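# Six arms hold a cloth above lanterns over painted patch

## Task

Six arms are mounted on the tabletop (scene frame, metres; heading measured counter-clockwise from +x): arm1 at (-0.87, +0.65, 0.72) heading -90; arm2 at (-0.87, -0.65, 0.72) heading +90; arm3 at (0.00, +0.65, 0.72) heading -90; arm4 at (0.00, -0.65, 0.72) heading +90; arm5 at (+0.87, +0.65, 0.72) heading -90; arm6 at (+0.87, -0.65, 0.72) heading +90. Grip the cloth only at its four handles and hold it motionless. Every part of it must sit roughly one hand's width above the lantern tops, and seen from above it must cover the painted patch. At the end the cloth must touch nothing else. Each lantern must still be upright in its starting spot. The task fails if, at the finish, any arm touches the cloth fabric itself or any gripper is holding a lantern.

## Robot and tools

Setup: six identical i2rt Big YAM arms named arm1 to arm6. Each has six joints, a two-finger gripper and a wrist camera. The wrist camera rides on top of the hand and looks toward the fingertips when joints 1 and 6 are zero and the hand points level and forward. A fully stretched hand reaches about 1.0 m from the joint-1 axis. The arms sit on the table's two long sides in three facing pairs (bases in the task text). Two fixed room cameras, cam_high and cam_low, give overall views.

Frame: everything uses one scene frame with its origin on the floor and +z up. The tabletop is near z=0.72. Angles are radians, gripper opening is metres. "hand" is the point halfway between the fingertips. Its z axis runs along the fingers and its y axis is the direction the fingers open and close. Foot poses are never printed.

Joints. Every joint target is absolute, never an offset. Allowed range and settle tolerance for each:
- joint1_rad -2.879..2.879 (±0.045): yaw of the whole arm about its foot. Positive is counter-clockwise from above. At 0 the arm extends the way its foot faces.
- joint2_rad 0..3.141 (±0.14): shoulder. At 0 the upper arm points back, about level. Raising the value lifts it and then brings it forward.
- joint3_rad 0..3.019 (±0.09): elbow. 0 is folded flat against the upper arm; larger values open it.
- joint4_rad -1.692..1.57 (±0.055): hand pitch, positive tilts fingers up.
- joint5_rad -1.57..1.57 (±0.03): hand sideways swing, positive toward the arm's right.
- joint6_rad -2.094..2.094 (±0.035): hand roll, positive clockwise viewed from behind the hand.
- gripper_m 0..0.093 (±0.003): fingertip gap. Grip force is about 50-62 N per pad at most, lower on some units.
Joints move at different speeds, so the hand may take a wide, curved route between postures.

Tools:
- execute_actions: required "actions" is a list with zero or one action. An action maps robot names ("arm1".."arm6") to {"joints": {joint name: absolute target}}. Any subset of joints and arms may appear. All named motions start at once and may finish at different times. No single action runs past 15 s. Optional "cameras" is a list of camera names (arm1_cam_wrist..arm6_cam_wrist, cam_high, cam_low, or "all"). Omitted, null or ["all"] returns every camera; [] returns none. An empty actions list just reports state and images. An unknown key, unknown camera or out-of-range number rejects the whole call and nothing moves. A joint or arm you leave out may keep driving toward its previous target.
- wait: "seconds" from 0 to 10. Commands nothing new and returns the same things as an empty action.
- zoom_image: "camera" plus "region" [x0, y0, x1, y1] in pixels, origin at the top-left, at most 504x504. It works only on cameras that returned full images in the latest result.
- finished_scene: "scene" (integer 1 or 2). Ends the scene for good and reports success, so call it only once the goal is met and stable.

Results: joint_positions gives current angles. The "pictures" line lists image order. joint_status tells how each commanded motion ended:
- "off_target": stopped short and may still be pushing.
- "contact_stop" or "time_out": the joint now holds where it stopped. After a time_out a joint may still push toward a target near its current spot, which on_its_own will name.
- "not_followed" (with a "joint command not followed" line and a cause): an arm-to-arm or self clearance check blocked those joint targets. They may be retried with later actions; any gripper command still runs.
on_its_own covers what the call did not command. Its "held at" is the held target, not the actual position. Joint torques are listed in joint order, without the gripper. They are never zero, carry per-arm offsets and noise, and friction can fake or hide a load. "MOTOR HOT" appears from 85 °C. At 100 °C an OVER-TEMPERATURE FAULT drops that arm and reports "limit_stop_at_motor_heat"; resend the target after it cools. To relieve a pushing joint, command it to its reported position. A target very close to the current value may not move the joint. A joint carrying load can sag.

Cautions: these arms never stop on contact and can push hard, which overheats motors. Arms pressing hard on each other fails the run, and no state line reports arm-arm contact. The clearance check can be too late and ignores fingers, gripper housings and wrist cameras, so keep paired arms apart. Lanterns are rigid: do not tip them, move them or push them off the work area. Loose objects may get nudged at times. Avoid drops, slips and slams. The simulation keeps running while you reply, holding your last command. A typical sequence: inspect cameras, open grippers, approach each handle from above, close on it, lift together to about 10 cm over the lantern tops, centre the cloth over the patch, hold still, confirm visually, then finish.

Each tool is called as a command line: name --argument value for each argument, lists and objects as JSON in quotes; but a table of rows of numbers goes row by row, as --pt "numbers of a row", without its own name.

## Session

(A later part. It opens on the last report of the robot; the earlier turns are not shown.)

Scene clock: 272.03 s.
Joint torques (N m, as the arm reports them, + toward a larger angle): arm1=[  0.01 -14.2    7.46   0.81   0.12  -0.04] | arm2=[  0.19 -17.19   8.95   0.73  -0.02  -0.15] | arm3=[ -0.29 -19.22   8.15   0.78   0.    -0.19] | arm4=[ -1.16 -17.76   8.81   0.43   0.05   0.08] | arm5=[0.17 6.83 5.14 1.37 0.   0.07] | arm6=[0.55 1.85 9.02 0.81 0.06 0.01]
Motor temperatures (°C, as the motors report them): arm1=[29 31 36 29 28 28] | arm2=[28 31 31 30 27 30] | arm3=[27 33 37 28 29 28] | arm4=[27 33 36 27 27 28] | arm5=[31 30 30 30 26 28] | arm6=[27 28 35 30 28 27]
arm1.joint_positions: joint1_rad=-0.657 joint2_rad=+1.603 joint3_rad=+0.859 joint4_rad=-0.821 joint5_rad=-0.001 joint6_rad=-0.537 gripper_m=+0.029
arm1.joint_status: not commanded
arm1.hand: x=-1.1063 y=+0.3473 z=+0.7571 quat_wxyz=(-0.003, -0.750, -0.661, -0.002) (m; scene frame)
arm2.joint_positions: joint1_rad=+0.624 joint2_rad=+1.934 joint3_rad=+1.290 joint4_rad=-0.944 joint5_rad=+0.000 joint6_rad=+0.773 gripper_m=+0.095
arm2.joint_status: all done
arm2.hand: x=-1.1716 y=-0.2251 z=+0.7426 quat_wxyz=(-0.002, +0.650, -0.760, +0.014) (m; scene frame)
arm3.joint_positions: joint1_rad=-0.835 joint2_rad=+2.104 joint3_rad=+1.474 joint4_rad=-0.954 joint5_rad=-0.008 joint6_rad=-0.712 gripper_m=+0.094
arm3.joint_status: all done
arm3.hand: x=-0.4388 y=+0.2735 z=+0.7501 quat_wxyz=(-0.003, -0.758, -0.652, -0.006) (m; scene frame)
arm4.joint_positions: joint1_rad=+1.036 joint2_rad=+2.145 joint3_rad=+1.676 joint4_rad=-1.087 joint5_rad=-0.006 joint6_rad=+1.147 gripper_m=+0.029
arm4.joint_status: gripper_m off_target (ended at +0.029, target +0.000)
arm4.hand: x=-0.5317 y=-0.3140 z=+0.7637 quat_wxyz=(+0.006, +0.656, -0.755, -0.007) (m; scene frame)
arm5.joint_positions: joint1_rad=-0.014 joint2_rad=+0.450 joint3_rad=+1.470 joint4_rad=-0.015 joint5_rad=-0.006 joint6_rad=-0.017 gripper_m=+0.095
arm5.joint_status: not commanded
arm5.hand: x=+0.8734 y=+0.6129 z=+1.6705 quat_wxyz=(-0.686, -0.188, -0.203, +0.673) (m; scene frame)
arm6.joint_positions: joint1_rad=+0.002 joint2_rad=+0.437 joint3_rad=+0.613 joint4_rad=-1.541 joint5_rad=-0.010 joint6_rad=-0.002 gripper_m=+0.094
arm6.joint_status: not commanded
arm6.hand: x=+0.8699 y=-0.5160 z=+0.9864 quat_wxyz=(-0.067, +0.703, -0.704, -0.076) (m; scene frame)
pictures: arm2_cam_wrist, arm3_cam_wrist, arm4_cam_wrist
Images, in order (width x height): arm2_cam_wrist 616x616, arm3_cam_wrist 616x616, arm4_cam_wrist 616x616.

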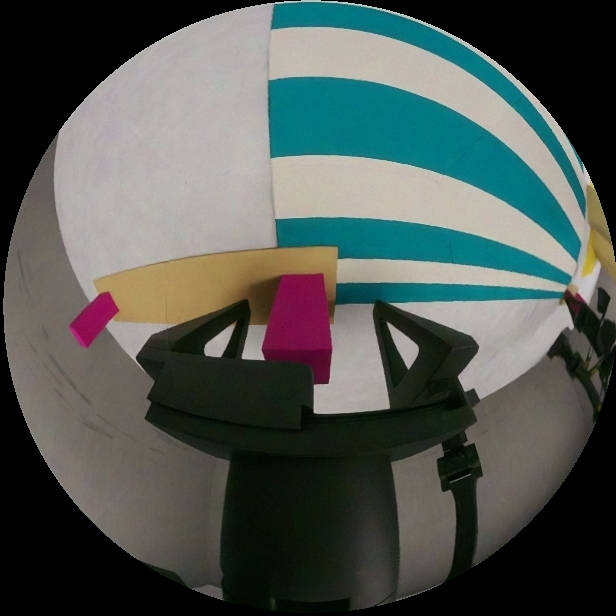

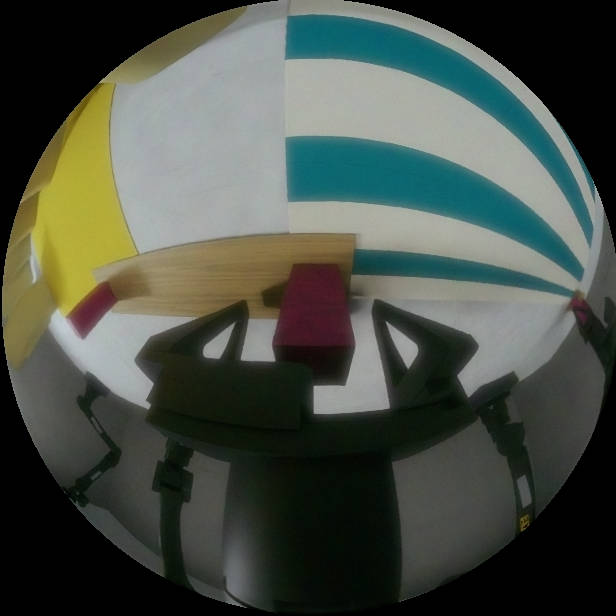

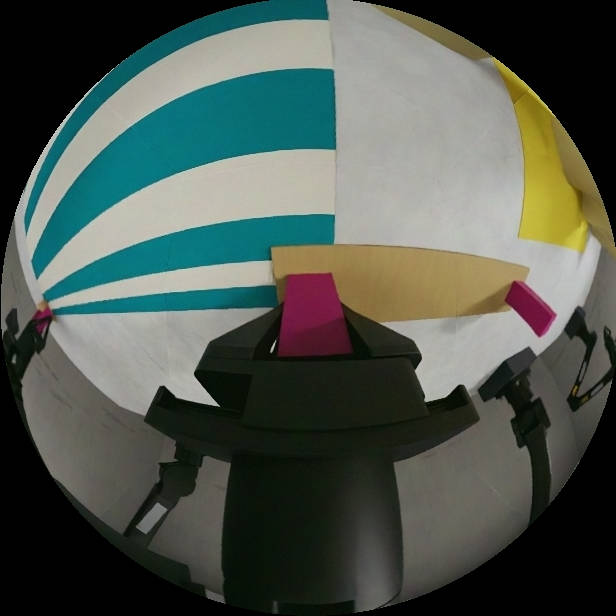

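execute_actions --actions '[{"arm2":{"joints":{"gripper_m":0.0,"joint2_rad":1.934}},"arm3":{"joints":{"gripper_m":0.0,"joint2_rad":2.104}}}]' --cameras '["arm2_cam_wrist","arm3_cam_wrist"]'

Scene clock: 275.80 s.
Joint torques (N m, as the arm reports them, + toward a larger angle): arm1=[ -0.3  -13.87   7.42   0.85   0.13  -0.03] | arm2=[  0.17 -18.42   8.92   0.66   0.05  -0.1 ] | arm3=[ -0.41 -21.65   8.31   0.65  -0.1   -0.17] | arm4=[ -1.06 -17.79   8.8    0.44   0.05   0.08] | arm5=[ 0.23  6.87  5.13  1.37 -0.01  0.07] | arm6=[0.53 1.66 9.01 0.87 0.07 0.01]
Motor temperatures (°C, as the motors report them): arm1=[29 31 36 29 28 28] | arm2=[28 31 31 30 27 30] | arm3=[27 33 37 28 29 28] | arm4=[27 33 36 27 27 28] | arm5=[31 30 30 30 26 28] | arm6=[27 28 35 30 28 27]
arm1.joint_positions: joint1_rad=-0.657 joint2_rad=+1.603 joint3_rad=+0.859 joint4_rad=-0.821 joint5_rad=-0.001 joint6_rad=-0.537 gripper_m=+0.029
arm1.joint_status: not commanded
arm1.hand: x=-1.1063 y=+0.3473 z=+0.7571 quat_wxyz=(-0.003, -0.750, -0.661, -0.002) (m; scene frame)
arm2.joint_positions: joint1_rad=+0.624 joint2_rad=+1.934 joint3_rad=+1.290 joint4_rad=-0.942 joint5_rad=-0.001 joint6_rad=+0.769 gripper_m=+0.029
arm2.joint_status: gripper_m off_target (ended at +0.029, target +0.000); the others done
arm2.hand: x=-1.1723 y=-0.2249 z=+0.7426 quat_wxyz=(-0.001, +0.652, -0.758, +0.013) (m; scene frame)
arm3.joint_positions: joint1_rad=-0.835 joint2_rad=+2.104 joint3_rad=+1.474 joint4_rad=-0.952 joint5_rad=-0.005 joint6_rad=-0.715 gripper_m=+0.029
arm3.joint_status: gripper_m off_target (ended at +0.029, target +0.000); the others done
arm3.hand: x=-0.4394 y=+0.2736 z=+0.7501 quat_wxyz=(-0.002, -0.758, -0.653, -0.005) (m; scene frame)
arm4.joint_positions: joint1_rad=+1.036 joint2_rad=+2.145 joint3_rad=+1.676 joint4_rad=-1.087 joint5_rad=-0.006 joint6_rad=+1.147 gripper_m=+0.029
arm4.joint_status: not commanded
arm4.hand: x=-0.5317 y=-0.3140 z=+0.7637 quat_wxyz=(+0.006, +0.656, -0.755, -0.007) (m; scene frame)
arm5.joint_positions: joint1_rad=-0.014 joint2_rad=+0.450 joint3_rad=+1.470 joint4_rad=-0.015 joint5_rad=-0.006 joint6_rad=-0.017 gripper_m=+0.095
arm5.joint_status: not commanded
arm5.hand: x=+0.8734 y=+0.6129 z=+1.6705 quat_wxyz=(-0.686, -0.188, -0.203, +0.673) (m; scene frame)
arm6.joint_positions: joint1_rad=+0.002 joint2_rad=+0.437 joint3_rad=+0.613 joint4_rad=-1.541 joint5_rad=-0.010 joint6_rad=-0.002 gripper_m=+0.094
arm6.joint_status: not commanded
arm6.hand: x=+0.8699 y=-0.5160 z=+0.9864 quat_wxyz=(-0.067, +0.703, -0.704, -0.076) (m; scene frame)
pictures: arm2_cam_wrist, arm3_cam_wrist
Images, in order (width x height): arm2_cam_wrist 616x616, arm3_cam_wrist 616x616.

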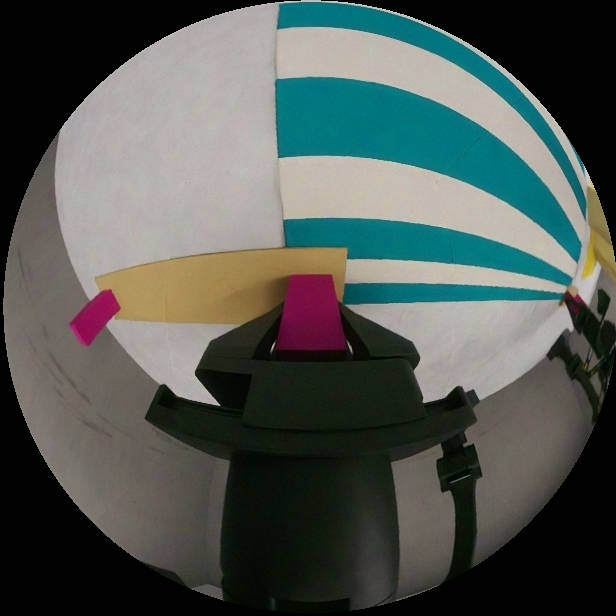

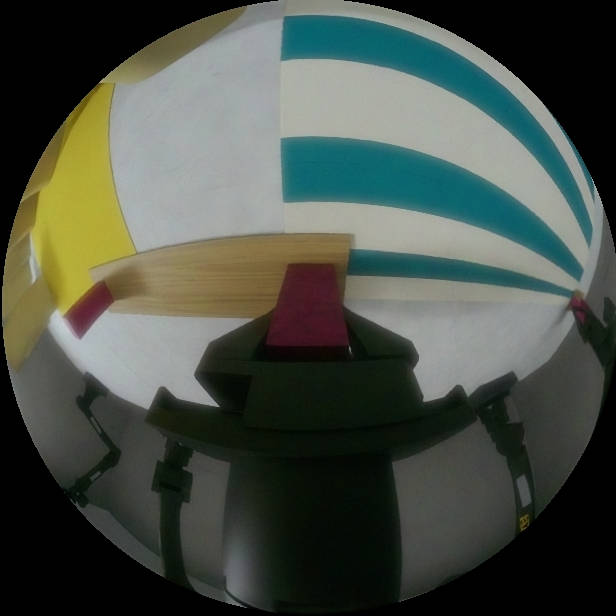

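execute_actions --actions '[{"arm1":{"joints":{"joint1_rad":-0.69,"joint2_rad":1.37,"joint3_rad":1.23,"joint4_rad":-1.39,"joint6_rad":-0.565}},"arm2":{"joints":{"joint1_rad":0.645,"joint2_rad":1.73,"joint3_rad":1.615,"joint4_rad":-1.425,"joint6_rad":0.795}},"arm3":{"joints":{"joint1_rad":-0.865,"joint2_rad":1.925,"joint3_rad":1.805,"joint4_rad":-1.418,"joint6_rad":-0.745}},"arm4":{"joints":{"joint1_rad":1.055,"joint2_rad":2.08,"joint3_rad":2.165,"joint4_rad":-1.596,"joint6_rad":1.165}}}]' --cameras '["arm1_cam_wrist","cam_high","cam_low"]'

Scene clock: 296.13 s.
Joint torques (N m, as the arm reports them, + toward a larger angle): arm1=[ -0.22 -11.62  10.69   0.06   0.29  -0.01] | arm2=[  1.02 -16.92  13.25  -0.01  -0.21   0.17] | arm3=[ -1.18 -20.2   11.02  -0.64  -0.13  -0.2 ] | arm4=[  0.65 -19.51  13.38  -0.69   0.02   0.24] | arm5=[ 0.21  6.9   5.14  1.39 -0.01  0.07] | arm6=[0.33 1.75 9.01 0.84 0.07 0.  ]
Motor temperatures (°C, as the motors report them): arm1=[29 32 37 29 28 28] | arm2=[28 31 31 30 27 30] | arm3=[27 34 37 28 29 28] | arm4=[27 34 37 27 27 28] | arm5=[31 30 30 30 26 28] | arm6=[27 28 35 30 28 27]
arm1.joint_positions: joint1_rad=-0.675 joint2_rad=+1.361 joint3_rad=+1.209 joint4_rad=-1.381 joint5_rad=-0.006 joint6_rad=-0.557 gripper_m=+0.029
arm1.joint_status: all done
arm1.hand: x=-1.1209 y=+0.3410 z=+0.9662 quat_wxyz=(-0.008, -0.749, -0.662, +0.013) (m; scene frame)
arm2.joint_positions: joint1_rad=+0.636 joint2_rad=+1.729 joint3_rad=+1.587 joint4_rad=-1.415 joint5_rad=+0.006 joint6_rad=+0.782 gripper_m=+0.029
arm2.joint_status: all done
arm2.hand: x=-1.1835 y=-0.2201 z=+0.9513 quat_wxyz=(-0.006, +0.651, -0.759, -0.001) (m; scene frame)
arm3.joint_positions: joint1_rad=-0.859 joint2_rad=+1.920 joint3_rad=+1.796 joint4_rad=-1.394 joint5_rad=-0.004 joint6_rad=-0.737 gripper_m=+0.029
arm3.joint_status: all done
arm3.hand: x=-0.4702 y=+0.2664 z=+0.9699 quat_wxyz=(-0.001, -0.758, -0.652, +0.027) (m; scene frame)
arm4.joint_positions: joint1_rad=+1.040 joint2_rad=+2.075 joint3_rad=+2.132 joint4_rad=-1.573 joint5_rad=-0.005 joint6_rad=+1.153 gripper_m=+0.029
arm4.joint_status: all done
arm4.hand: x=-0.5580 y=-0.3005 z=+0.9759 quat_wxyz=(+0.011, +0.655, -0.755, -0.026) (m; scene frame)
arm5.joint_positions: joint1_rad=-0.014 joint2_rad=+0.450 joint3_rad=+1.470 joint4_rad=-0.015 joint5_rad=-0.006 joint6_rad=-0.017 gripper_m=+0.095
arm5.joint_status: not commanded
arm5.hand: x=+0.8734 y=+0.6129 z=+1.6705 quat_wxyz=(-0.686, -0.188, -0.203, +0.673) (m; scene frame)
arm6.joint_positions: joint1_rad=+0.002 joint2_rad=+0.437 joint3_rad=+0.613 joint4_rad=-1.541 joint5_rad=-0.010 joint6_rad=-0.002 gripper_m=+0.094
arm6.joint_status: not commanded
arm6.hand: x=+0.8699 y=-0.5160 z=+0.9864 quat_wxyz=(-0.067, +0.703, -0.704, -0.076) (m; scene frame)
pictures: arm1_cam_wrist, cam_high, cam_low
Images, in order (width x height): arm1_cam_wrist 616x616, cam_high 672x504, cam_low 672x504.

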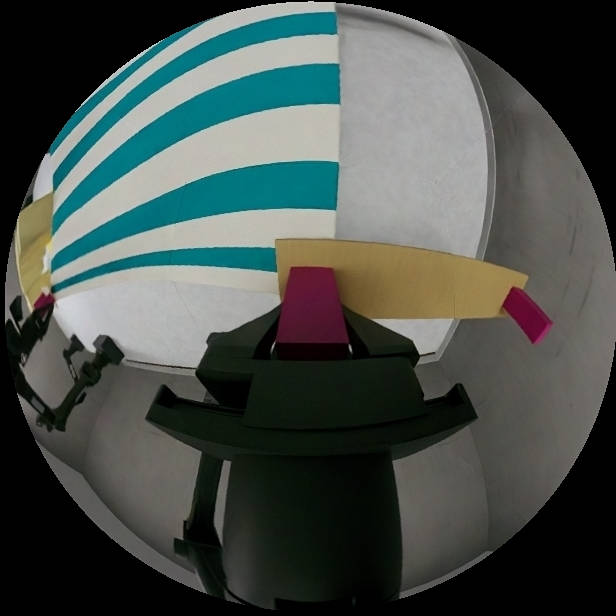

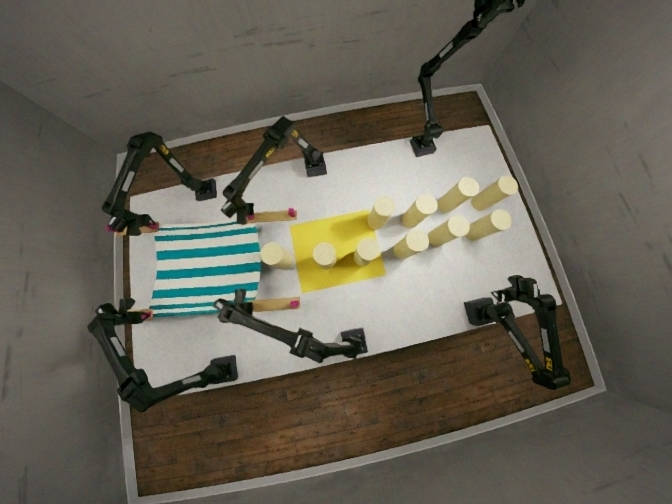

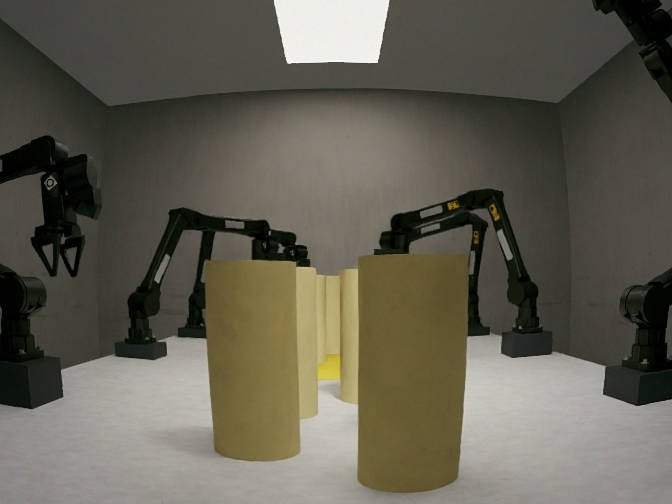

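execute_actions --actions '[{"arm1":{"joints":{"joint2_rad":1.25,"joint3_rad":1.75,"joint4_rad":-1.69}},"arm2":{"joints":{"joint1_rad":0.655,"joint2_rad":1.61,"joint3_rad":2.095,"joint4_rad":-1.69}},"arm3":{"joints":{"joint2_rad":1.80,"joint3_rad":2.24,"joint4_rad":-1.69}},"arm4":{"joints":{"joint1_rad":1.065,"joint2_rad":1.936,"joint3_rad":2.545,"joint4_rad":-1.69}}}]' --cameras '["arm1_cam_wrist","cam_high","cam_low"]'

Scene clock: 315.80 s.
Joint torques (N m, as the arm reports them, + toward a larger angle): arm1=[ -0.19 -10.1   12.12   0.79   0.33  -0.02] | arm2=[  1.27 -14.58  14.17   0.58  -0.29   0.14] | arm3=[ -1.36 -18.41  11.95  -0.08  -0.13  -0.15] | arm4=[  0.62 -18.15  11.29   0.12   0.01   0.18] | arm5=[0.22 6.79 5.14 1.38 0.   0.07] | arm6=[0.65 1.92 9.03 0.83 0.06 0.  ]
Motor temperatures (°C, as the motors report them): arm1=[29 31 38 29 28 28] | arm2=[28 31 33 30 27 30] | arm3=[27 34 39 28 29 28] | arm4=[27 34 40 27 27 28] | arm5=[31 30 30 30 26 28] | arm6=[27 28 35 30 28 27]
arm1.joint_positions: joint1_rad=-0.675 joint2_rad=+1.245 joint3_rad=+1.709 joint4_rad=-1.679 joint5_rad=-0.008 joint6_rad=-0.558 gripper_m=+0.029
arm1.joint_status: all done
joint sent to its limit — the command would take arm1.joint4_rad past its lower limit, so that joint was sent only as far as its limit.
arm1.hand: x=-1.1206 y=+0.3431 z=+1.2064 quat_wxyz=(-0.035, -0.738, -0.653, +0.169) (m; scene frame)
arm2.joint_positions: joint1_rad=+0.642 joint2_rad=+1.608 joint3_rad=+2.053 joint4_rad=-1.682 joint5_rad=+0.008 joint6_rad=+0.783 gripper_m=+0.029
arm2.joint_status: all done
arm2.hand: x=-1.1883 y=-0.2214 z=+1.1958 quat_wxyz=(-0.019, +0.645, -0.747, -0.160) (m; scene frame)
arm3.joint_positions: joint1_rad=-0.859 joint2_rad=+1.799 joint3_rad=+2.219 joint4_rad=-1.663 joint5_rad=-0.004 joint6_rad=-0.739 gripper_m=+0.029
arm3.joint_status: all done
joint sent to its limit — the command would take arm3.joint4_rad past its lower limit, so that joint was sent only as far as its limit.
arm3.hand: x=-0.4653 y=+0.2701 z=+1.2065 quat_wxyz=(+0.003, -0.747, -0.644, +0.164) (m; scene frame)
arm4.joint_positions: joint1_rad=+1.050 joint2_rad=+1.949 joint3_rad=+2.527 joint4_rad=-1.658 joint5_rad=-0.005 joint6_rad=+1.156 gripper_m=+0.029
arm4.joint_status: all done
joint sent to its limit — the command would take arm4.joint4_rad past its lower limit, so that joint was sent only as far as its limit.
arm4.hand: x=-0.5623 y=-0.3049 z=+1.2194 quat_wxyz=(+0.076, +0.638, -0.730, -0.232) (m; scene frame)
arm5.joint_positions: joint1_rad=-0.014 joint2_rad=+0.450 joint3_rad=+1.470 joint4_rad=-0.015 joint5_rad=-0.006 joint6_rad=-0.017 gripper_m=+0.095
arm5.joint_status: not commanded
arm5.hand: x=+0.8734 y=+0.6129 z=+1.6705 quat_wxyz=(-0.686, -0.188, -0.203, +0.673) (m; scene frame)
arm6.joint_positions: joint1_rad=+0.002 joint2_rad=+0.437 joint3_rad=+0.613 joint4_rad=-1.541 joint5_rad=-0.010 joint6_rad=-0.002 gripper_m=+0.094
arm6.joint_status: not commanded
arm6.hand: x=+0.8699 y=-0.5160 z=+0.9864 quat_wxyz=(-0.067, +0.703, -0.704, -0.076) (m; scene frame)
pictures: arm1_cam_wrist, cam_high, cam_low
Images, in order (width x height): arm1_cam_wrist 616x616, cam_high 672x504, cam_low 672x504.

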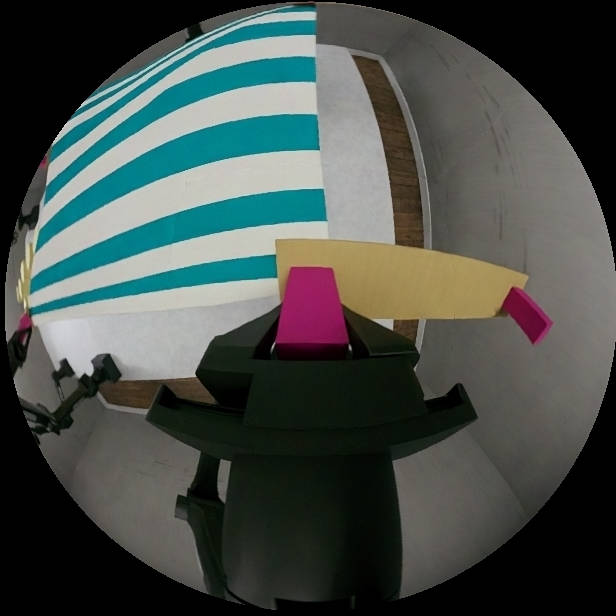

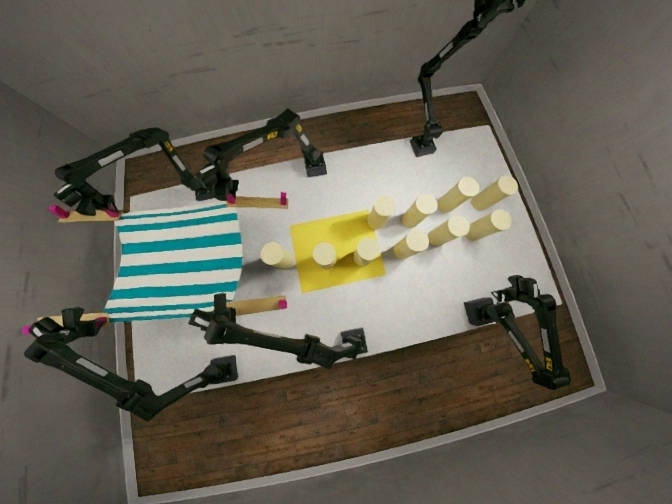

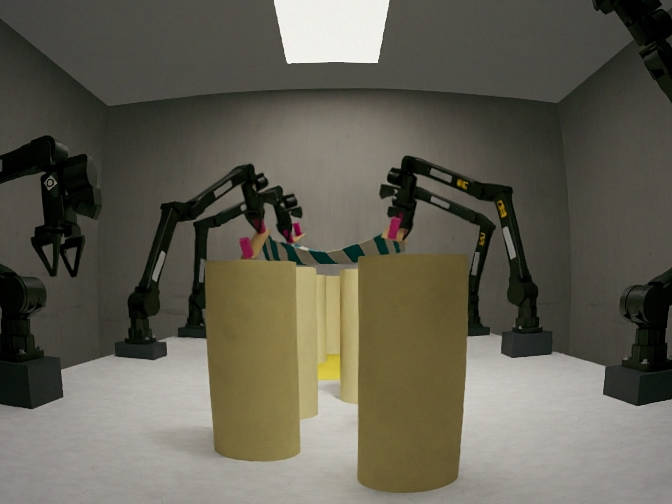

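execute_actions --actions '[{"arm1":{"joints":{"joint1_rad":-0.13,"joint2_rad":1.05,"joint3_rad":1.59,"joint6_rad":-0.035}},"arm2":{"joints":{"joint1_rad":0.242,"joint2_rad":1.278,"joint3_rad":1.725,"joint6_rad":0.335}},"arm3":{"joints":{"joint1_rad":-0.588,"joint2_rad":1.423,"joint3_rad":1.78,"joint6_rad":-0.516}},"arm4":{"joints":{"joint1_rad":0.81,"joint2_rad":1.43,"joint3_rad":1.885,"joint6_rad":0.876}}}]' --cameras '["cam_high","cam_low"]'

Scene clock: 370.80 s.
Joint torques (N m, as the arm reports them, + toward a larger angle): arm1=[ 1.5  -7.33 10.11  0.97  0.36  0.11] | arm2=[ 1.14 -8.49 10.83  0.62 -0.35 -0.12] | arm3=[ -1.43 -12.43  10.46   0.05  -0.26   0.03] | arm4=[  0.39 -11.97  10.33   0.04  -0.04  -0.01] | arm5=[0.21 6.88 5.13 1.4  0.   0.07] | arm6=[0.51 1.83 9.01 0.87 0.06 0.01]
Motor temperatures (°C, as the motors report them): arm1=[29 31 40 29 28 28] | arm2=[28 31 34 30 27 30] | arm3=[27 34 40 28 29 28] | arm4=[27 35 39 27 27 28] | arm5=[31 30 31 31 26 28] | arm6=[27 28 35 30 28 27]
arm1.joint_positions: joint1_rad=-0.135 joint2_rad=+1.049 joint3_rad=+1.572 joint4_rad=-1.681 joint5_rad=-0.008 joint6_rad=-0.042 gripper_m=+0.029
arm1.joint_status: all done
arm1.hand: x=-0.9187 y=+0.3301 z=+1.2149 quat_wxyz=(-0.136, -0.726, -0.657, +0.150) (m; scene frame)
arm2.joint_positions: joint1_rad=+0.231 joint2_rad=+1.278 joint3_rad=+1.723 joint4_rad=-1.683 joint5_rad=+0.009 joint6_rad=+0.345 gripper_m=+0.029
arm2.joint_status: all done
arm2.hand: x=-0.9634 y=-0.2548 z=+1.2045 quat_wxyz=(-0.086, +0.655, -0.738, -0.138) (m; scene frame)
arm3.joint_positions: joint1_rad=-0.582 joint2_rad=+1.425 joint3_rad=+1.777 joint4_rad=-1.668 joint5_rad=-0.001 joint6_rad=-0.524 gripper_m=+0.029
arm3.joint_status: all done
arm3.hand: x=-0.2599 y=+0.2780 z=+1.2078 quat_wxyz=(-0.027, -0.731, -0.670, +0.125) (m; scene frame)
arm4.joint_positions: joint1_rad=+0.802 joint2_rad=+1.444 joint3_rad=+1.881 joint4_rad=-1.663 joint5_rad=-0.004 joint6_rad=+0.891 gripper_m=+0.029
arm4.joint_status: all done
arm4.hand: x=-0.3275 y=-0.3131 z=+1.2148 quat_wxyz=(+0.011, +0.654, -0.736, -0.172) (m; scene frame)
arm5.joint_positions: joint1_rad=-0.014 joint2_rad=+0.450 joint3_rad=+1.470 joint4_rad=-0.015 joint5_rad=-0.006 joint6_rad=-0.017 gripper_m=+0.095
arm5.joint_status: not commanded
arm5.hand: x=+0.8734 y=+0.6129 z=+1.6705 quat_wxyz=(-0.686, -0.188, -0.203, +0.673) (m; scene frame)
arm6.joint_positions: joint1_rad=+0.002 joint2_rad=+0.437 joint3_rad=+0.613 joint4_rad=-1.541 joint5_rad=-0.010 joint6_rad=-0.002 gripper_m=+0.094
arm6.joint_status: not commanded
arm6.hand: x=+0.8699 y=-0.5160 z=+0.9864 quat_wxyz=(-0.067, +0.703, -0.704, -0.076) (m; scene frame)
pictures: cam_high, cam_low
Images, in order (width x height): cam_high 672x504, cam_low 672x504.

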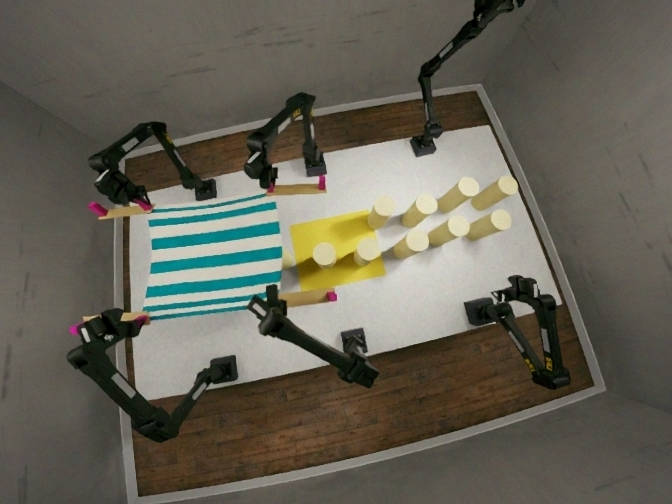

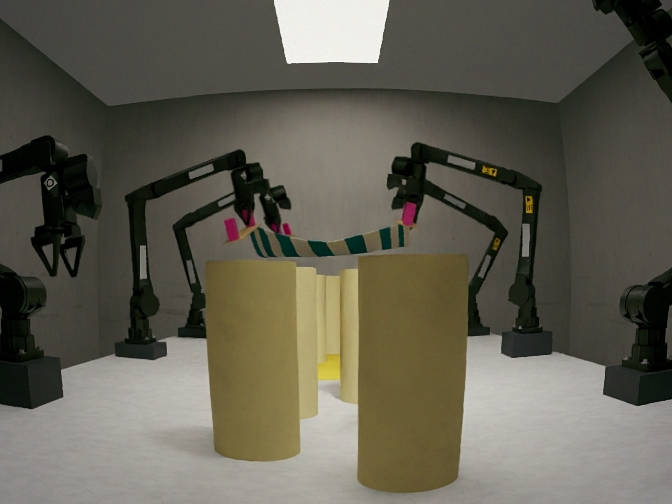

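execute_actions --actions '[{"arm1":{"joints":{"joint1_rad":0.44,"joint2_rad":1.165,"joint3_rad":1.70,"joint6_rad":0.51}},"arm2":{"joints":{"joint1_rad":-0.31,"joint2_rad":1.212,"joint3_rad":1.665,"joint6_rad":-0.265}},"arm3":{"joints":{"joint1_rad":-0.15,"joint2_rad":1.204,"joint3_rad":1.573,"joint6_rad":-0.1}},"arm4":{"joints":{"joint1_rad":0.358,"joint2_rad":1.072,"joint3_rad":1.577,"joint6_rad":0.375}}}]' --cameras '["cam_high","cam_low"]'

Scene clock: 390.03 s.
Joint torques (N m, as the arm reports them, + toward a larger angle): arm1=[  1.33 -10.95  13.15   0.95   0.36   0.08] | arm2=[  0.43 -10.38  11.16   0.6   -0.35  -0.07] | arm3=[-0.19 -8.49  9.91  0.17 -0.18  0.01] | arm4=[-1.38 -6.32  9.9   0.21 -0.02 -0.02] | arm5=[ 0.3   6.86  5.15  1.37 -0.01  0.07] | arm6=[0.27 1.8  9.05 0.84 0.07 0.01]
Motor temperatures (°C, as the motors report them): arm1=[29 31 40 29 28 28] | arm2=[28 31 33 30 27 30] | arm3=[27 33 40 28 29 28] | arm4=[27 33 39 27 27 28] | arm5=[31 30 31 31 26 28] | arm6=[27 28 36 30 28 27]
arm1.joint_positions: joint1_rad=+0.436 joint2_rad=+1.184 joint3_rad=+1.645 joint4_rad=-1.682 joint5_rad=-0.006 joint6_rad=+0.503 gripper_m=+0.029
arm1.joint_status: all done
arm1.hand: x=-0.7202 y=+0.3142 z=+1.2046 quat_wxyz=(-0.169, -0.721, -0.670, +0.047) (m; scene frame)
arm2.joint_positions: joint1_rad=-0.313 joint2_rad=+1.238 joint3_rad=+1.659 joint4_rad=-1.683 joint5_rad=+0.007 joint6_rad=-0.256 gripper_m=+0.029
arm2.joint_status: all done
arm2.hand: x=-0.7525 y=-0.2819 z=+1.1949 quat_wxyz=(-0.139, +0.677, -0.720, -0.065) (m; scene frame)
arm3.joint_positions: joint1_rad=-0.157 joint2_rad=+1.203 joint3_rad=+1.574 joint4_rad=-1.668 joint5_rad=-0.001 joint6_rad=-0.109 gripper_m=+0.029
arm3.joint_status: all done
arm3.hand: x=-0.0676 y=+0.2850 z=+1.2085 quat_wxyz=(-0.081, -0.726, -0.674, +0.110) (m; scene frame)
arm4.joint_positions: joint1_rad=+0.367 joint2_rad=+1.086 joint3_rad=+1.578 joint4_rad=-1.663 joint5_rad=-0.005 joint6_rad=+0.392 gripper_m=+0.029
arm4.joint_status: all done
arm4.hand: x=-0.1113 y=-0.3314 z=+1.2204 quat_wxyz=(-0.078, +0.674, -0.711, -0.183) (m; scene frame)
arm5.joint_positions: joint1_rad=-0.014 joint2_rad=+0.450 joint3_rad=+1.470 joint4_rad=-0.015 joint5_rad=-0.006 joint6_rad=-0.017 gripper_m=+0.095
arm5.joint_status: not commanded
arm5.hand: x=+0.8734 y=+0.6129 z=+1.6705 quat_wxyz=(-0.686, -0.188, -0.203, +0.673) (m; scene frame)
arm6.joint_positions: joint1_rad=+0.002 joint2_rad=+0.437 joint3_rad=+0.613 joint4_rad=-1.541 joint5_rad=-0.010 joint6_rad=-0.002 gripper_m=+0.094
arm6.joint_status: not commanded
arm6.hand: x=+0.8699 y=-0.5160 z=+0.9864 quat_wxyz=(-0.067, +0.703, -0.704, -0.076) (m; scene frame)
pictures: cam_high, cam_low
Images, in order (width x height): cam_high 672x504, cam_low 672x504.

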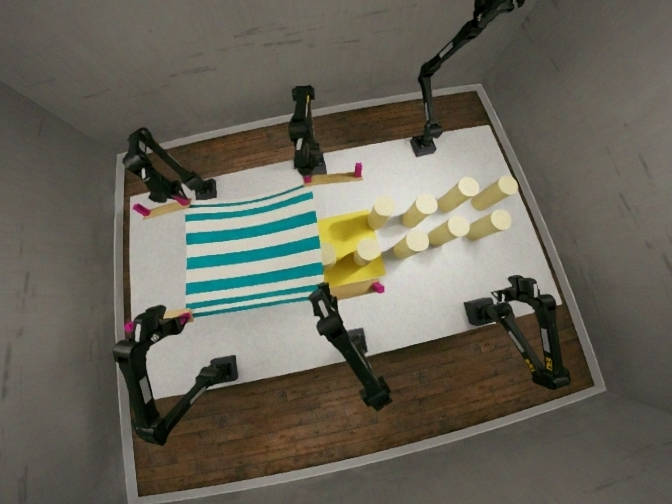

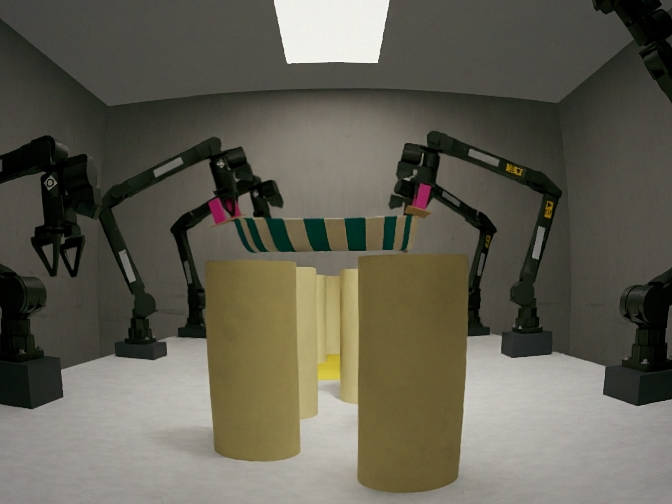

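execute_actions --actions '[{"arm1":{"joints":{"joint1_rad":0.778,"joint2_rad":1.515,"joint3_rad":2.06,"joint6_rad":0.81}},"arm2":{"joints":{"joint1_rad":-0.765,"joint2_rad":1.475,"joint3_rad":1.96,"joint6_rad":-0.75}},"arm3":{"joints":{"joint1_rad":0.393,"joint2_rad":1.265,"joint3_rad":1.655,"joint6_rad":0.40}},"arm4":{"joints":{"joint1_rad":-0.328,"joint6_rad":-0.335}}}]' --cameras '["cam_high","cam_low"]'

Scene clock: 410.27 s.
Joint torques (N m, as the arm reports them, + toward a larger angle): arm1=[  0.53 -17.69  13.03   0.84   0.3    0.05] | arm2=[  0.62 -15.38  16.35   0.57  -0.26  -0.09] | arm3=[  0.23 -10.68  15.04   0.01  -0.23   0.  ] | arm4=[-1.81 -6.47  9.83  0.22  0.15  0.03] | arm5=[0.19 6.88 5.14 1.39 0.   0.07] | arm6=[0.26 1.73 9.04 0.81 0.07 0.01]
Motor temperatures (°C, as the motors report them): arm1=[29 31 42 29 28 28] | arm2=[28 31 34 30 27 30] | arm3=[27 33 40 28 29 28] | arm4=[27 32 39 27 27 28] | arm5=[31 30 31 31 26 28] | arm6=[27 28 36 30 28 27]
arm1.joint_positions: joint1_rad=+0.783 joint2_rad=+1.547 joint3_rad=+2.006 joint4_rad=-1.682 joint5_rad=-0.003 joint6_rad=+0.803 gripper_m=+0.029
arm1.joint_status: all done
arm1.hand: x=-0.5186 y=+0.2876 z=+1.2095 quat_wxyz=(-0.176, -0.705, -0.687, -0.007) (m; scene frame)
arm2.joint_positions: joint1_rad=-0.769 joint2_rad=+1.504 joint3_rad=+1.893 joint4_rad=-1.684 joint5_rad=+0.004 joint6_rad=-0.739 gripper_m=+0.029
arm2.joint_status: all done
arm2.hand: x=-0.5350 y=-0.3019 z=+1.1862 quat_wxyz=(-0.140, +0.688, -0.712, +0.004) (m; scene frame)
arm3.joint_positions: joint1_rad=+0.382 joint2_rad=+1.274 joint3_rad=+1.603 joint4_rad=-1.668 joint5_rad=+0.002 joint6_rad=+0.391 gripper_m=+0.029
arm3.joint_status: all done
arm3.hand: x=+0.1368 y=+0.2806 z=+1.1948 quat_wxyz=(-0.105, -0.715, -0.689, +0.048) (m; scene frame)
arm4.joint_positions: joint1_rad=-0.315 joint2_rad=+1.086 joint3_rad=+1.578 joint4_rad=-1.663 joint5_rad=-0.012 joint6_rad=-0.319 gripper_m=+0.029
arm4.joint_status: all done
arm4.hand: x=+0.1135 y=-0.3315 z=+1.2199 quat_wxyz=(-0.175, +0.685, -0.701, -0.093) (m; scene frame)
arm5.joint_positions: joint1_rad=-0.014 joint2_rad=+0.450 joint3_rad=+1.470 joint4_rad=-0.015 joint5_rad=-0.006 joint6_rad=-0.017 gripper_m=+0.095
arm5.joint_status: not commanded
arm5.hand: x=+0.8734 y=+0.6129 z=+1.6705 quat_wxyz=(-0.686, -0.188, -0.203, +0.673) (m; scene frame)
arm6.joint_positions: joint1_rad=+0.002 joint2_rad=+0.437 joint3_rad=+0.613 joint4_rad=-1.541 joint5_rad=-0.010 joint6_rad=-0.002 gripper_m=+0.094
arm6.joint_status: not commanded
arm6.hand: x=+0.8699 y=-0.5160 z=+0.9864 quat_wxyz=(-0.067, +0.703, -0.704, -0.076) (m; scene frame)
pictures: cam_high, cam_low
Images, in order (width x height): cam_high 672x504, cam_low 672x504.

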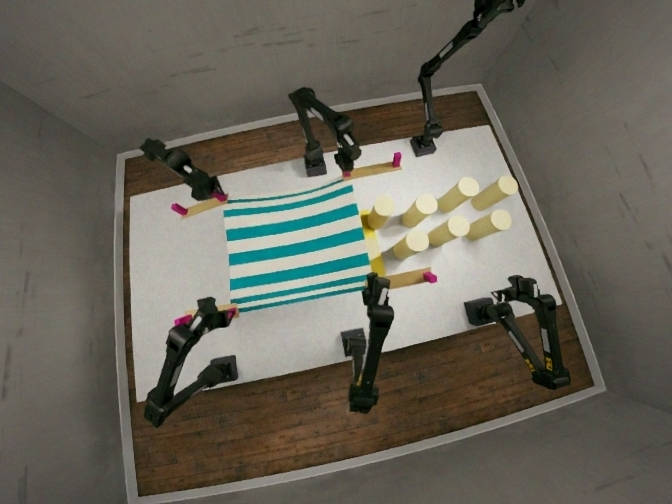

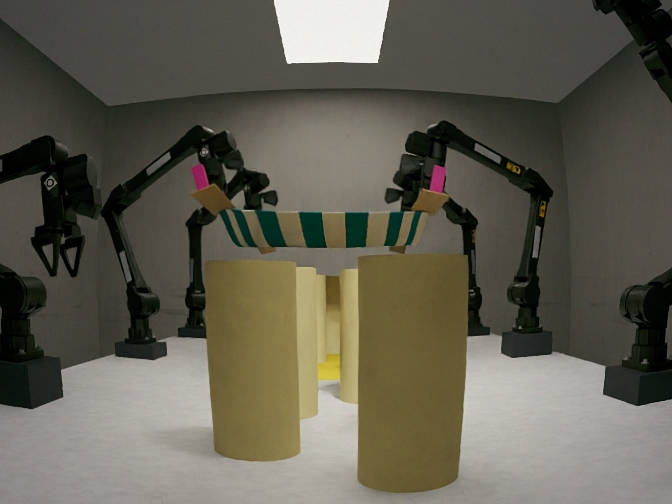

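execute_actions --actions '[{"arm1":{"joints":{"joint1_rad":0.962,"joint2_rad":1.96,"joint3_rad":2.555,"joint6_rad":0.945}},"arm2":{"joints":{"joint1_rad":-1.03,"joint2_rad":1.89,"joint3_rad":2.415,"joint6_rad":-1.06}},"arm3":{"joints":{"joint1_rad":0.784,"joint2_rad":1.585,"joint3_rad":1.915,"joint6_rad":0.73}},"arm4":{"joints":{"joint1_rad":-0.81,"joint2_rad":1.432,"joint3_rad":1.85,"joint6_rad":-0.86}}}]'

Scene clock: 439.80 s.
Joint torques (N m, as the arm reports them, + toward a larger angle): arm1=[  1.97 -25.28  12.64   0.65   0.22   0.12] | arm2=[  0.33 -22.91  16.08   0.35  -0.07  -0.11] | arm3=[  0.16 -17.66  15.03   0.15  -0.55   0.  ] | arm4=[ -1.18 -11.71  15.23   0.12   0.4    0.01] | arm5=[ 0.17  6.88  5.14  1.36 -0.01  0.07] | arm6=[0.52 1.61 9.04 0.85 0.07 0.  ]
Motor temperatures (°C, as the motors report them): arm1=[29 32 43 29 28 28] | arm2=[28 31 37 30 27 30] | arm3=[27 33 44 28 29 28] | arm4=[27 31 40 27 27 28] | arm5=[31 30 31 31 26 28] | arm6=[27 28 36 30 28 27]
arm1.joint_positions: joint1_rad=+0.958 joint2_rad=+1.998 joint3_rad=+2.503 joint4_rad=-1.674 joint5_rad=-0.001 joint6_rad=+0.937 gripper_m=+0.029
arm1.joint_status: all done
arm1.hand: x=-0.3272 y=+0.2600 z=+1.1682 quat_wxyz=(-0.200, -0.687, -0.698, -0.037) (m; scene frame)
arm2.joint_positions: joint1_rad=-1.032 joint2_rad=+1.922 joint3_rad=+2.351 joint4_rad=-1.676 joint5_rad=-0.002 joint6_rad=-1.049 gripper_m=+0.029
arm2.joint_status: all done
arm2.hand: x=-0.3221 y=-0.3221 z=+1.1561 quat_wxyz=(-0.158, +0.702, -0.693, +0.046) (m; scene frame)
arm3.joint_positions: joint1_rad=+0.774 joint2_rad=+1.606 joint3_rad=+1.865 joint4_rad=-1.675 joint5_rad=+0.010 joint6_rad=+0.724 gripper_m=+0.029
arm3.joint_status: all done
arm3.hand: x=+0.3454 y=+0.2742 z=+1.1589 quat_wxyz=(-0.076, -0.697, -0.713, +0.010) (m; scene frame)
arm4.joint_positions: joint1_rad=-0.802 joint2_rad=+1.445 joint3_rad=+1.794 joint4_rad=-1.669 joint5_rad=-0.021 joint6_rad=-0.845 gripper_m=+0.029
arm4.joint_status: all done
arm4.hand: x=+0.3400 y=-0.3367 z=+1.1757 quat_wxyz=(-0.125, +0.707, -0.696, -0.005) (m; scene frame)
arm5.joint_positions: joint1_rad=-0.014 joint2_rad=+0.450 joint3_rad=+1.470 joint4_rad=-0.015 joint5_rad=-0.006 joint6_rad=-0.017 gripper_m=+0.095
arm5.joint_status: not commanded
arm5.hand: x=+0.8734 y=+0.6129 z=+1.6705 quat_wxyz=(-0.686, -0.188, -0.203, +0.673) (m; scene frame)
arm6.joint_positions: joint1_rad=+0.002 joint2_rad=+0.437 joint3_rad=+0.613 joint4_rad=-1.541 joint5_rad=-0.010 joint6_rad=-0.002 gripper_m=+0.094
arm6.joint_status: not commanded
arm6.hand: x=+0.8699 y=-0.5160 z=+0.9864 quat_wxyz=(-0.067, +0.703, -0.704, -0.076) (m; scene frame)
pictures: arm1_cam_wrist, arm2_cam_wrist, arm3_cam_wrist, arm4_cam_wrist, arm5_cam_wrist, arm6_cam_wrist, cam_high, cam_low
Images, in order (width x height): arm1_cam_wrist 616x616, arm2_cam_wrist 616x616, arm3_cam_wrist 616x616, arm4_cam_wrist 616x616, arm5_cam_wrist 616x616, arm6_cam_wrist 616x616, cam_high 672x504, cam_low 672x504.

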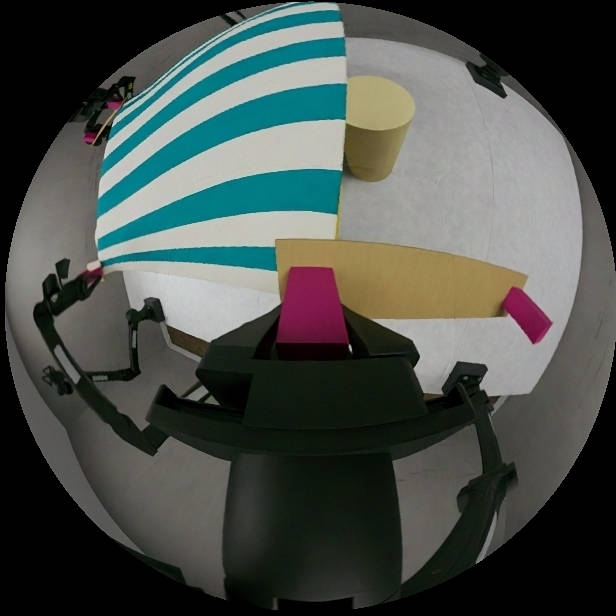

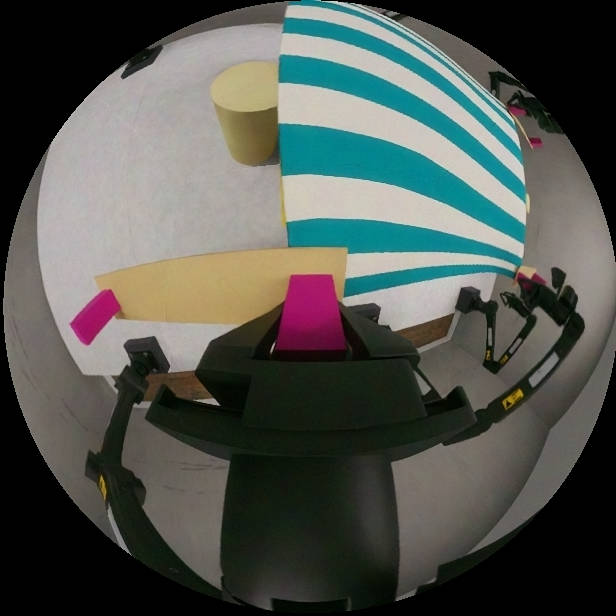

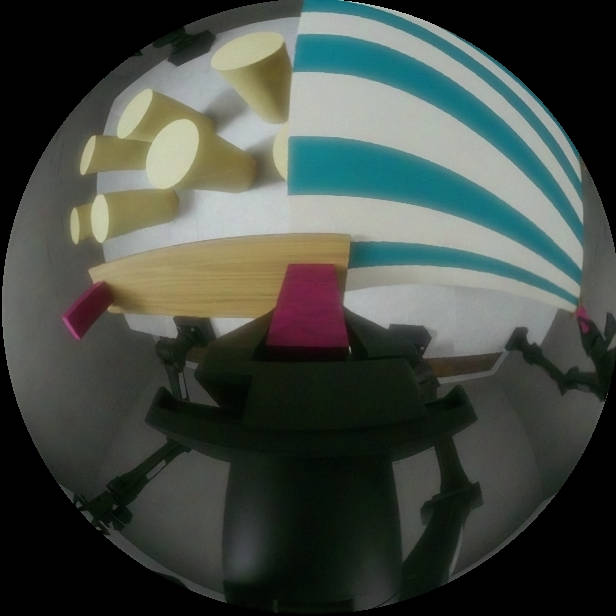

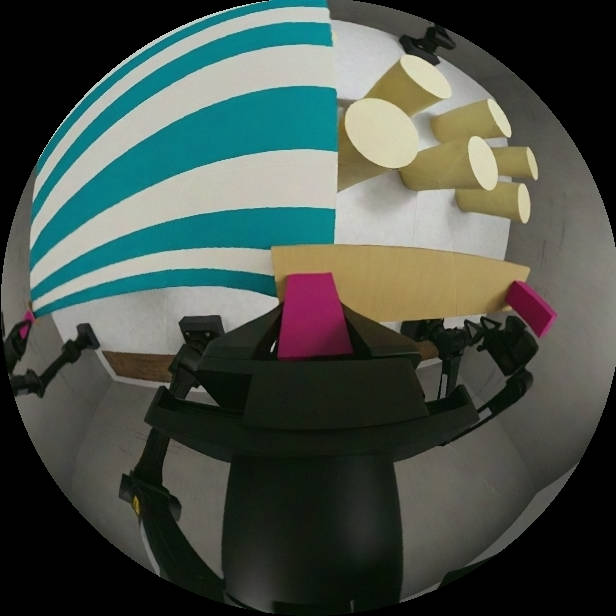

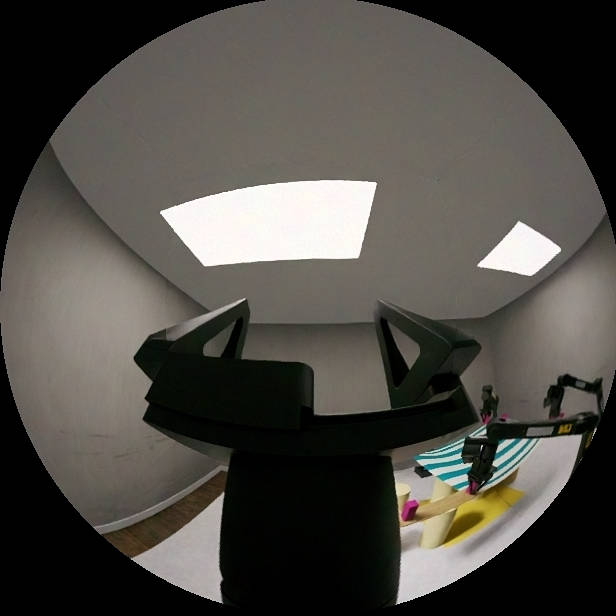

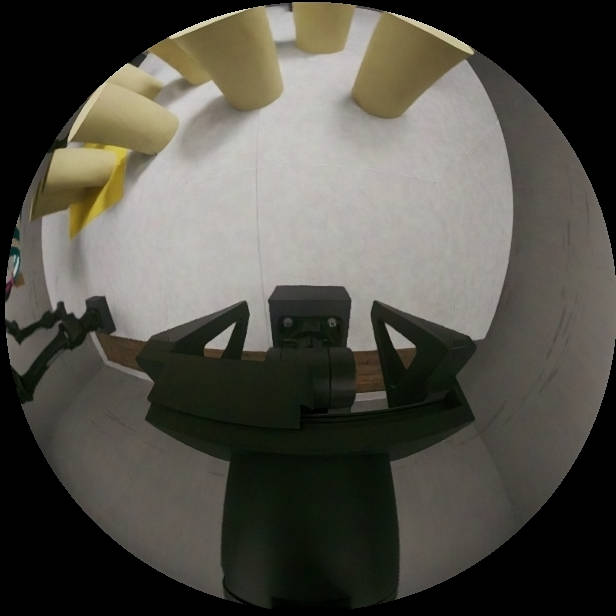

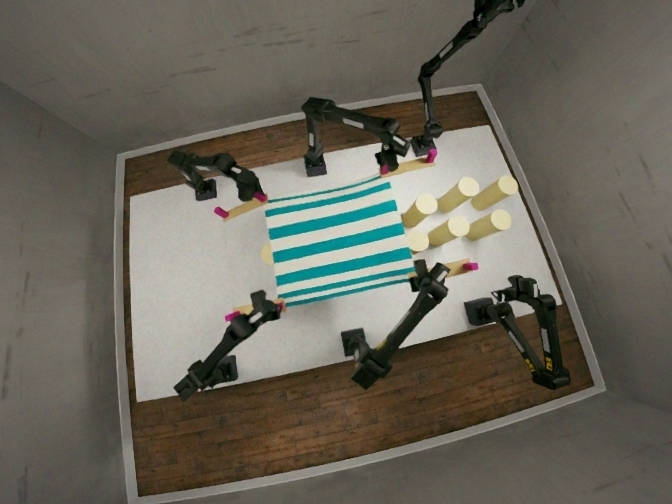

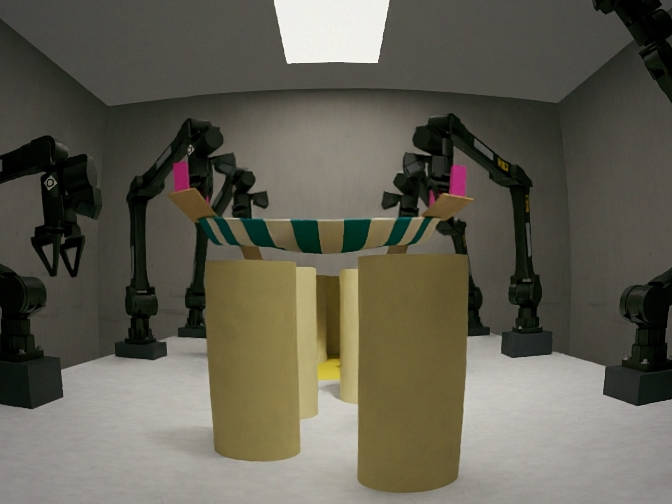

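execute_actions --actions '[{"arm1":{"joints":{"joint1_rad":0.978}},"arm2":{"joints":{"joint1_rad":-1.048}},"arm3":{"joints":{"joint1_rad":0.795}},"arm4":{"joints":{"joint1_rad":-0.82}}}]' --cameras '["cam_high","cam_low"]'

Scene clock: 461.13 s.
Joint torques (N m, as the arm reports them, + toward a larger angle): arm1=[  1.58 -25.52  12.73   0.61   0.2    0.1 ] | arm2=[ -0.58 -22.92  16.07   0.36  -0.07  -0.09] | arm3=[  1.09 -17.58  14.98   0.12  -0.51  -0.03] | arm4=[ -2.14 -11.92  15.26   0.13   0.42   0.02] | arm5=[0.19 6.86 5.12 1.39 0.   0.07] | arm6=[0.43 1.89 8.99 0.82 0.07 0.  ]
Motor temperatures (°C, as the motors report them): arm1=[29 34 43 29 28 28] | arm2=[28 33 37 30 27 30] | arm3=[27 34 45 28 30 28] | arm4=[27 32 44 27 27 28] | arm5=[31 30 31 31 26 28] | arm6=[27 28 36 30 28 27]
arm1.joint_positions: joint1_rad=+0.966 joint2_rad=+1.998 joint3_rad=+2.503 joint4_rad=-1.674 joint5_rad=-0.001 joint6_rad=+0.937 gripper_m=+0.029
arm1.joint_status: all done
arm1.hand: x=-0.3244 y=+0.2640 z=+1.1682 quat_wxyz=(-0.199, -0.685, -0.700, -0.038) (m; scene frame)
arm2.joint_positions: joint1_rad=-1.040 joint2_rad=+1.922 joint3_rad=+2.351 joint4_rad=-1.676 joint5_rad=-0.002 joint6_rad=-1.049 gripper_m=+0.029
arm2.joint_status: all done
arm2.hand: x=-0.3197 y=-0.3263 z=+1.1562 quat_wxyz=(-0.158, +0.699, -0.695, +0.047) (m; scene frame)
arm3.joint_positions: joint1_rad=+0.774 joint2_rad=+1.606 joint3_rad=+1.865 joint4_rad=-1.675 joint5_rad=+0.010 joint6_rad=+0.724 gripper_m=+0.029
arm3.joint_status: all done
arm3.hand: x=+0.3454 y=+0.2742 z=+1.1589 quat_wxyz=(-0.076, -0.697, -0.713, +0.010) (m; scene frame)
arm4.joint_positions: joint1_rad=-0.802 joint2_rad=+1.445 joint3_rad=+1.794 joint4_rad=-1.669 joint5_rad=-0.021 joint6_rad=-0.846 gripper_m=+0.029
arm4.joint_status: all done
arm4.hand: x=+0.3400 y=-0.3367 z=+1.1757 quat_wxyz=(-0.125, +0.707, -0.696, -0.005) (m; scene frame)
arm5.joint_positions: joint1_rad=-0.014 joint2_rad=+0.450 joint3_rad=+1.470 joint4_rad=-0.015 joint5_rad=-0.006 joint6_rad=-0.017 gripper_m=+0.095
arm5.joint_status: not commanded
arm5.hand: x=+0.8734 y=+0.6129 z=+1.6705 quat_wxyz=(-0.686, -0.188, -0.203, +0.673) (m; scene frame)
arm6.joint_positions: joint1_rad=+0.002 joint2_rad=+0.437 joint3_rad=+0.613 joint4_rad=-1.541 joint5_rad=-0.010 joint6_rad=-0.002 gripper_m=+0.094
arm6.joint_status: not commanded
arm6.hand: x=+0.8699 y=-0.5160 z=+0.9864 quat_wxyz=(-0.067, +0.703, -0.704, -0.076) (m; scene frame)
pictures: cam_high, cam_low
Images, in order (width x height): cam_high 672x504, cam_low 672x504.

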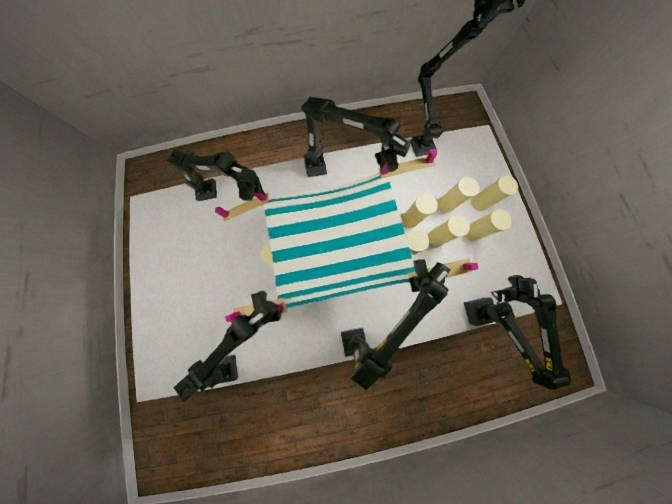

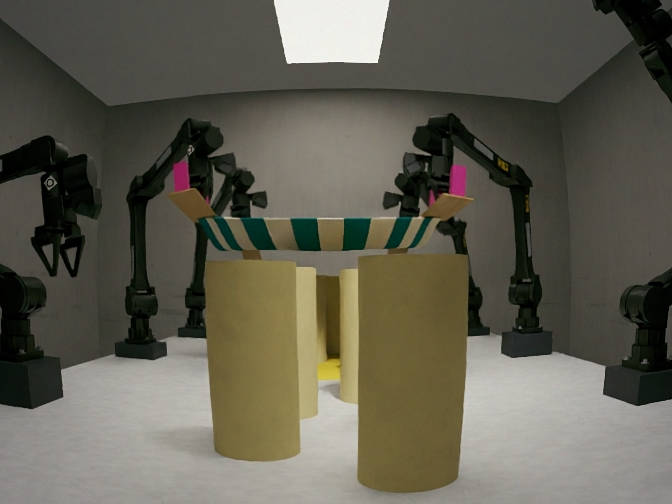

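Good enough.

finished_scene --scene 1

The scene is finished: the task was done.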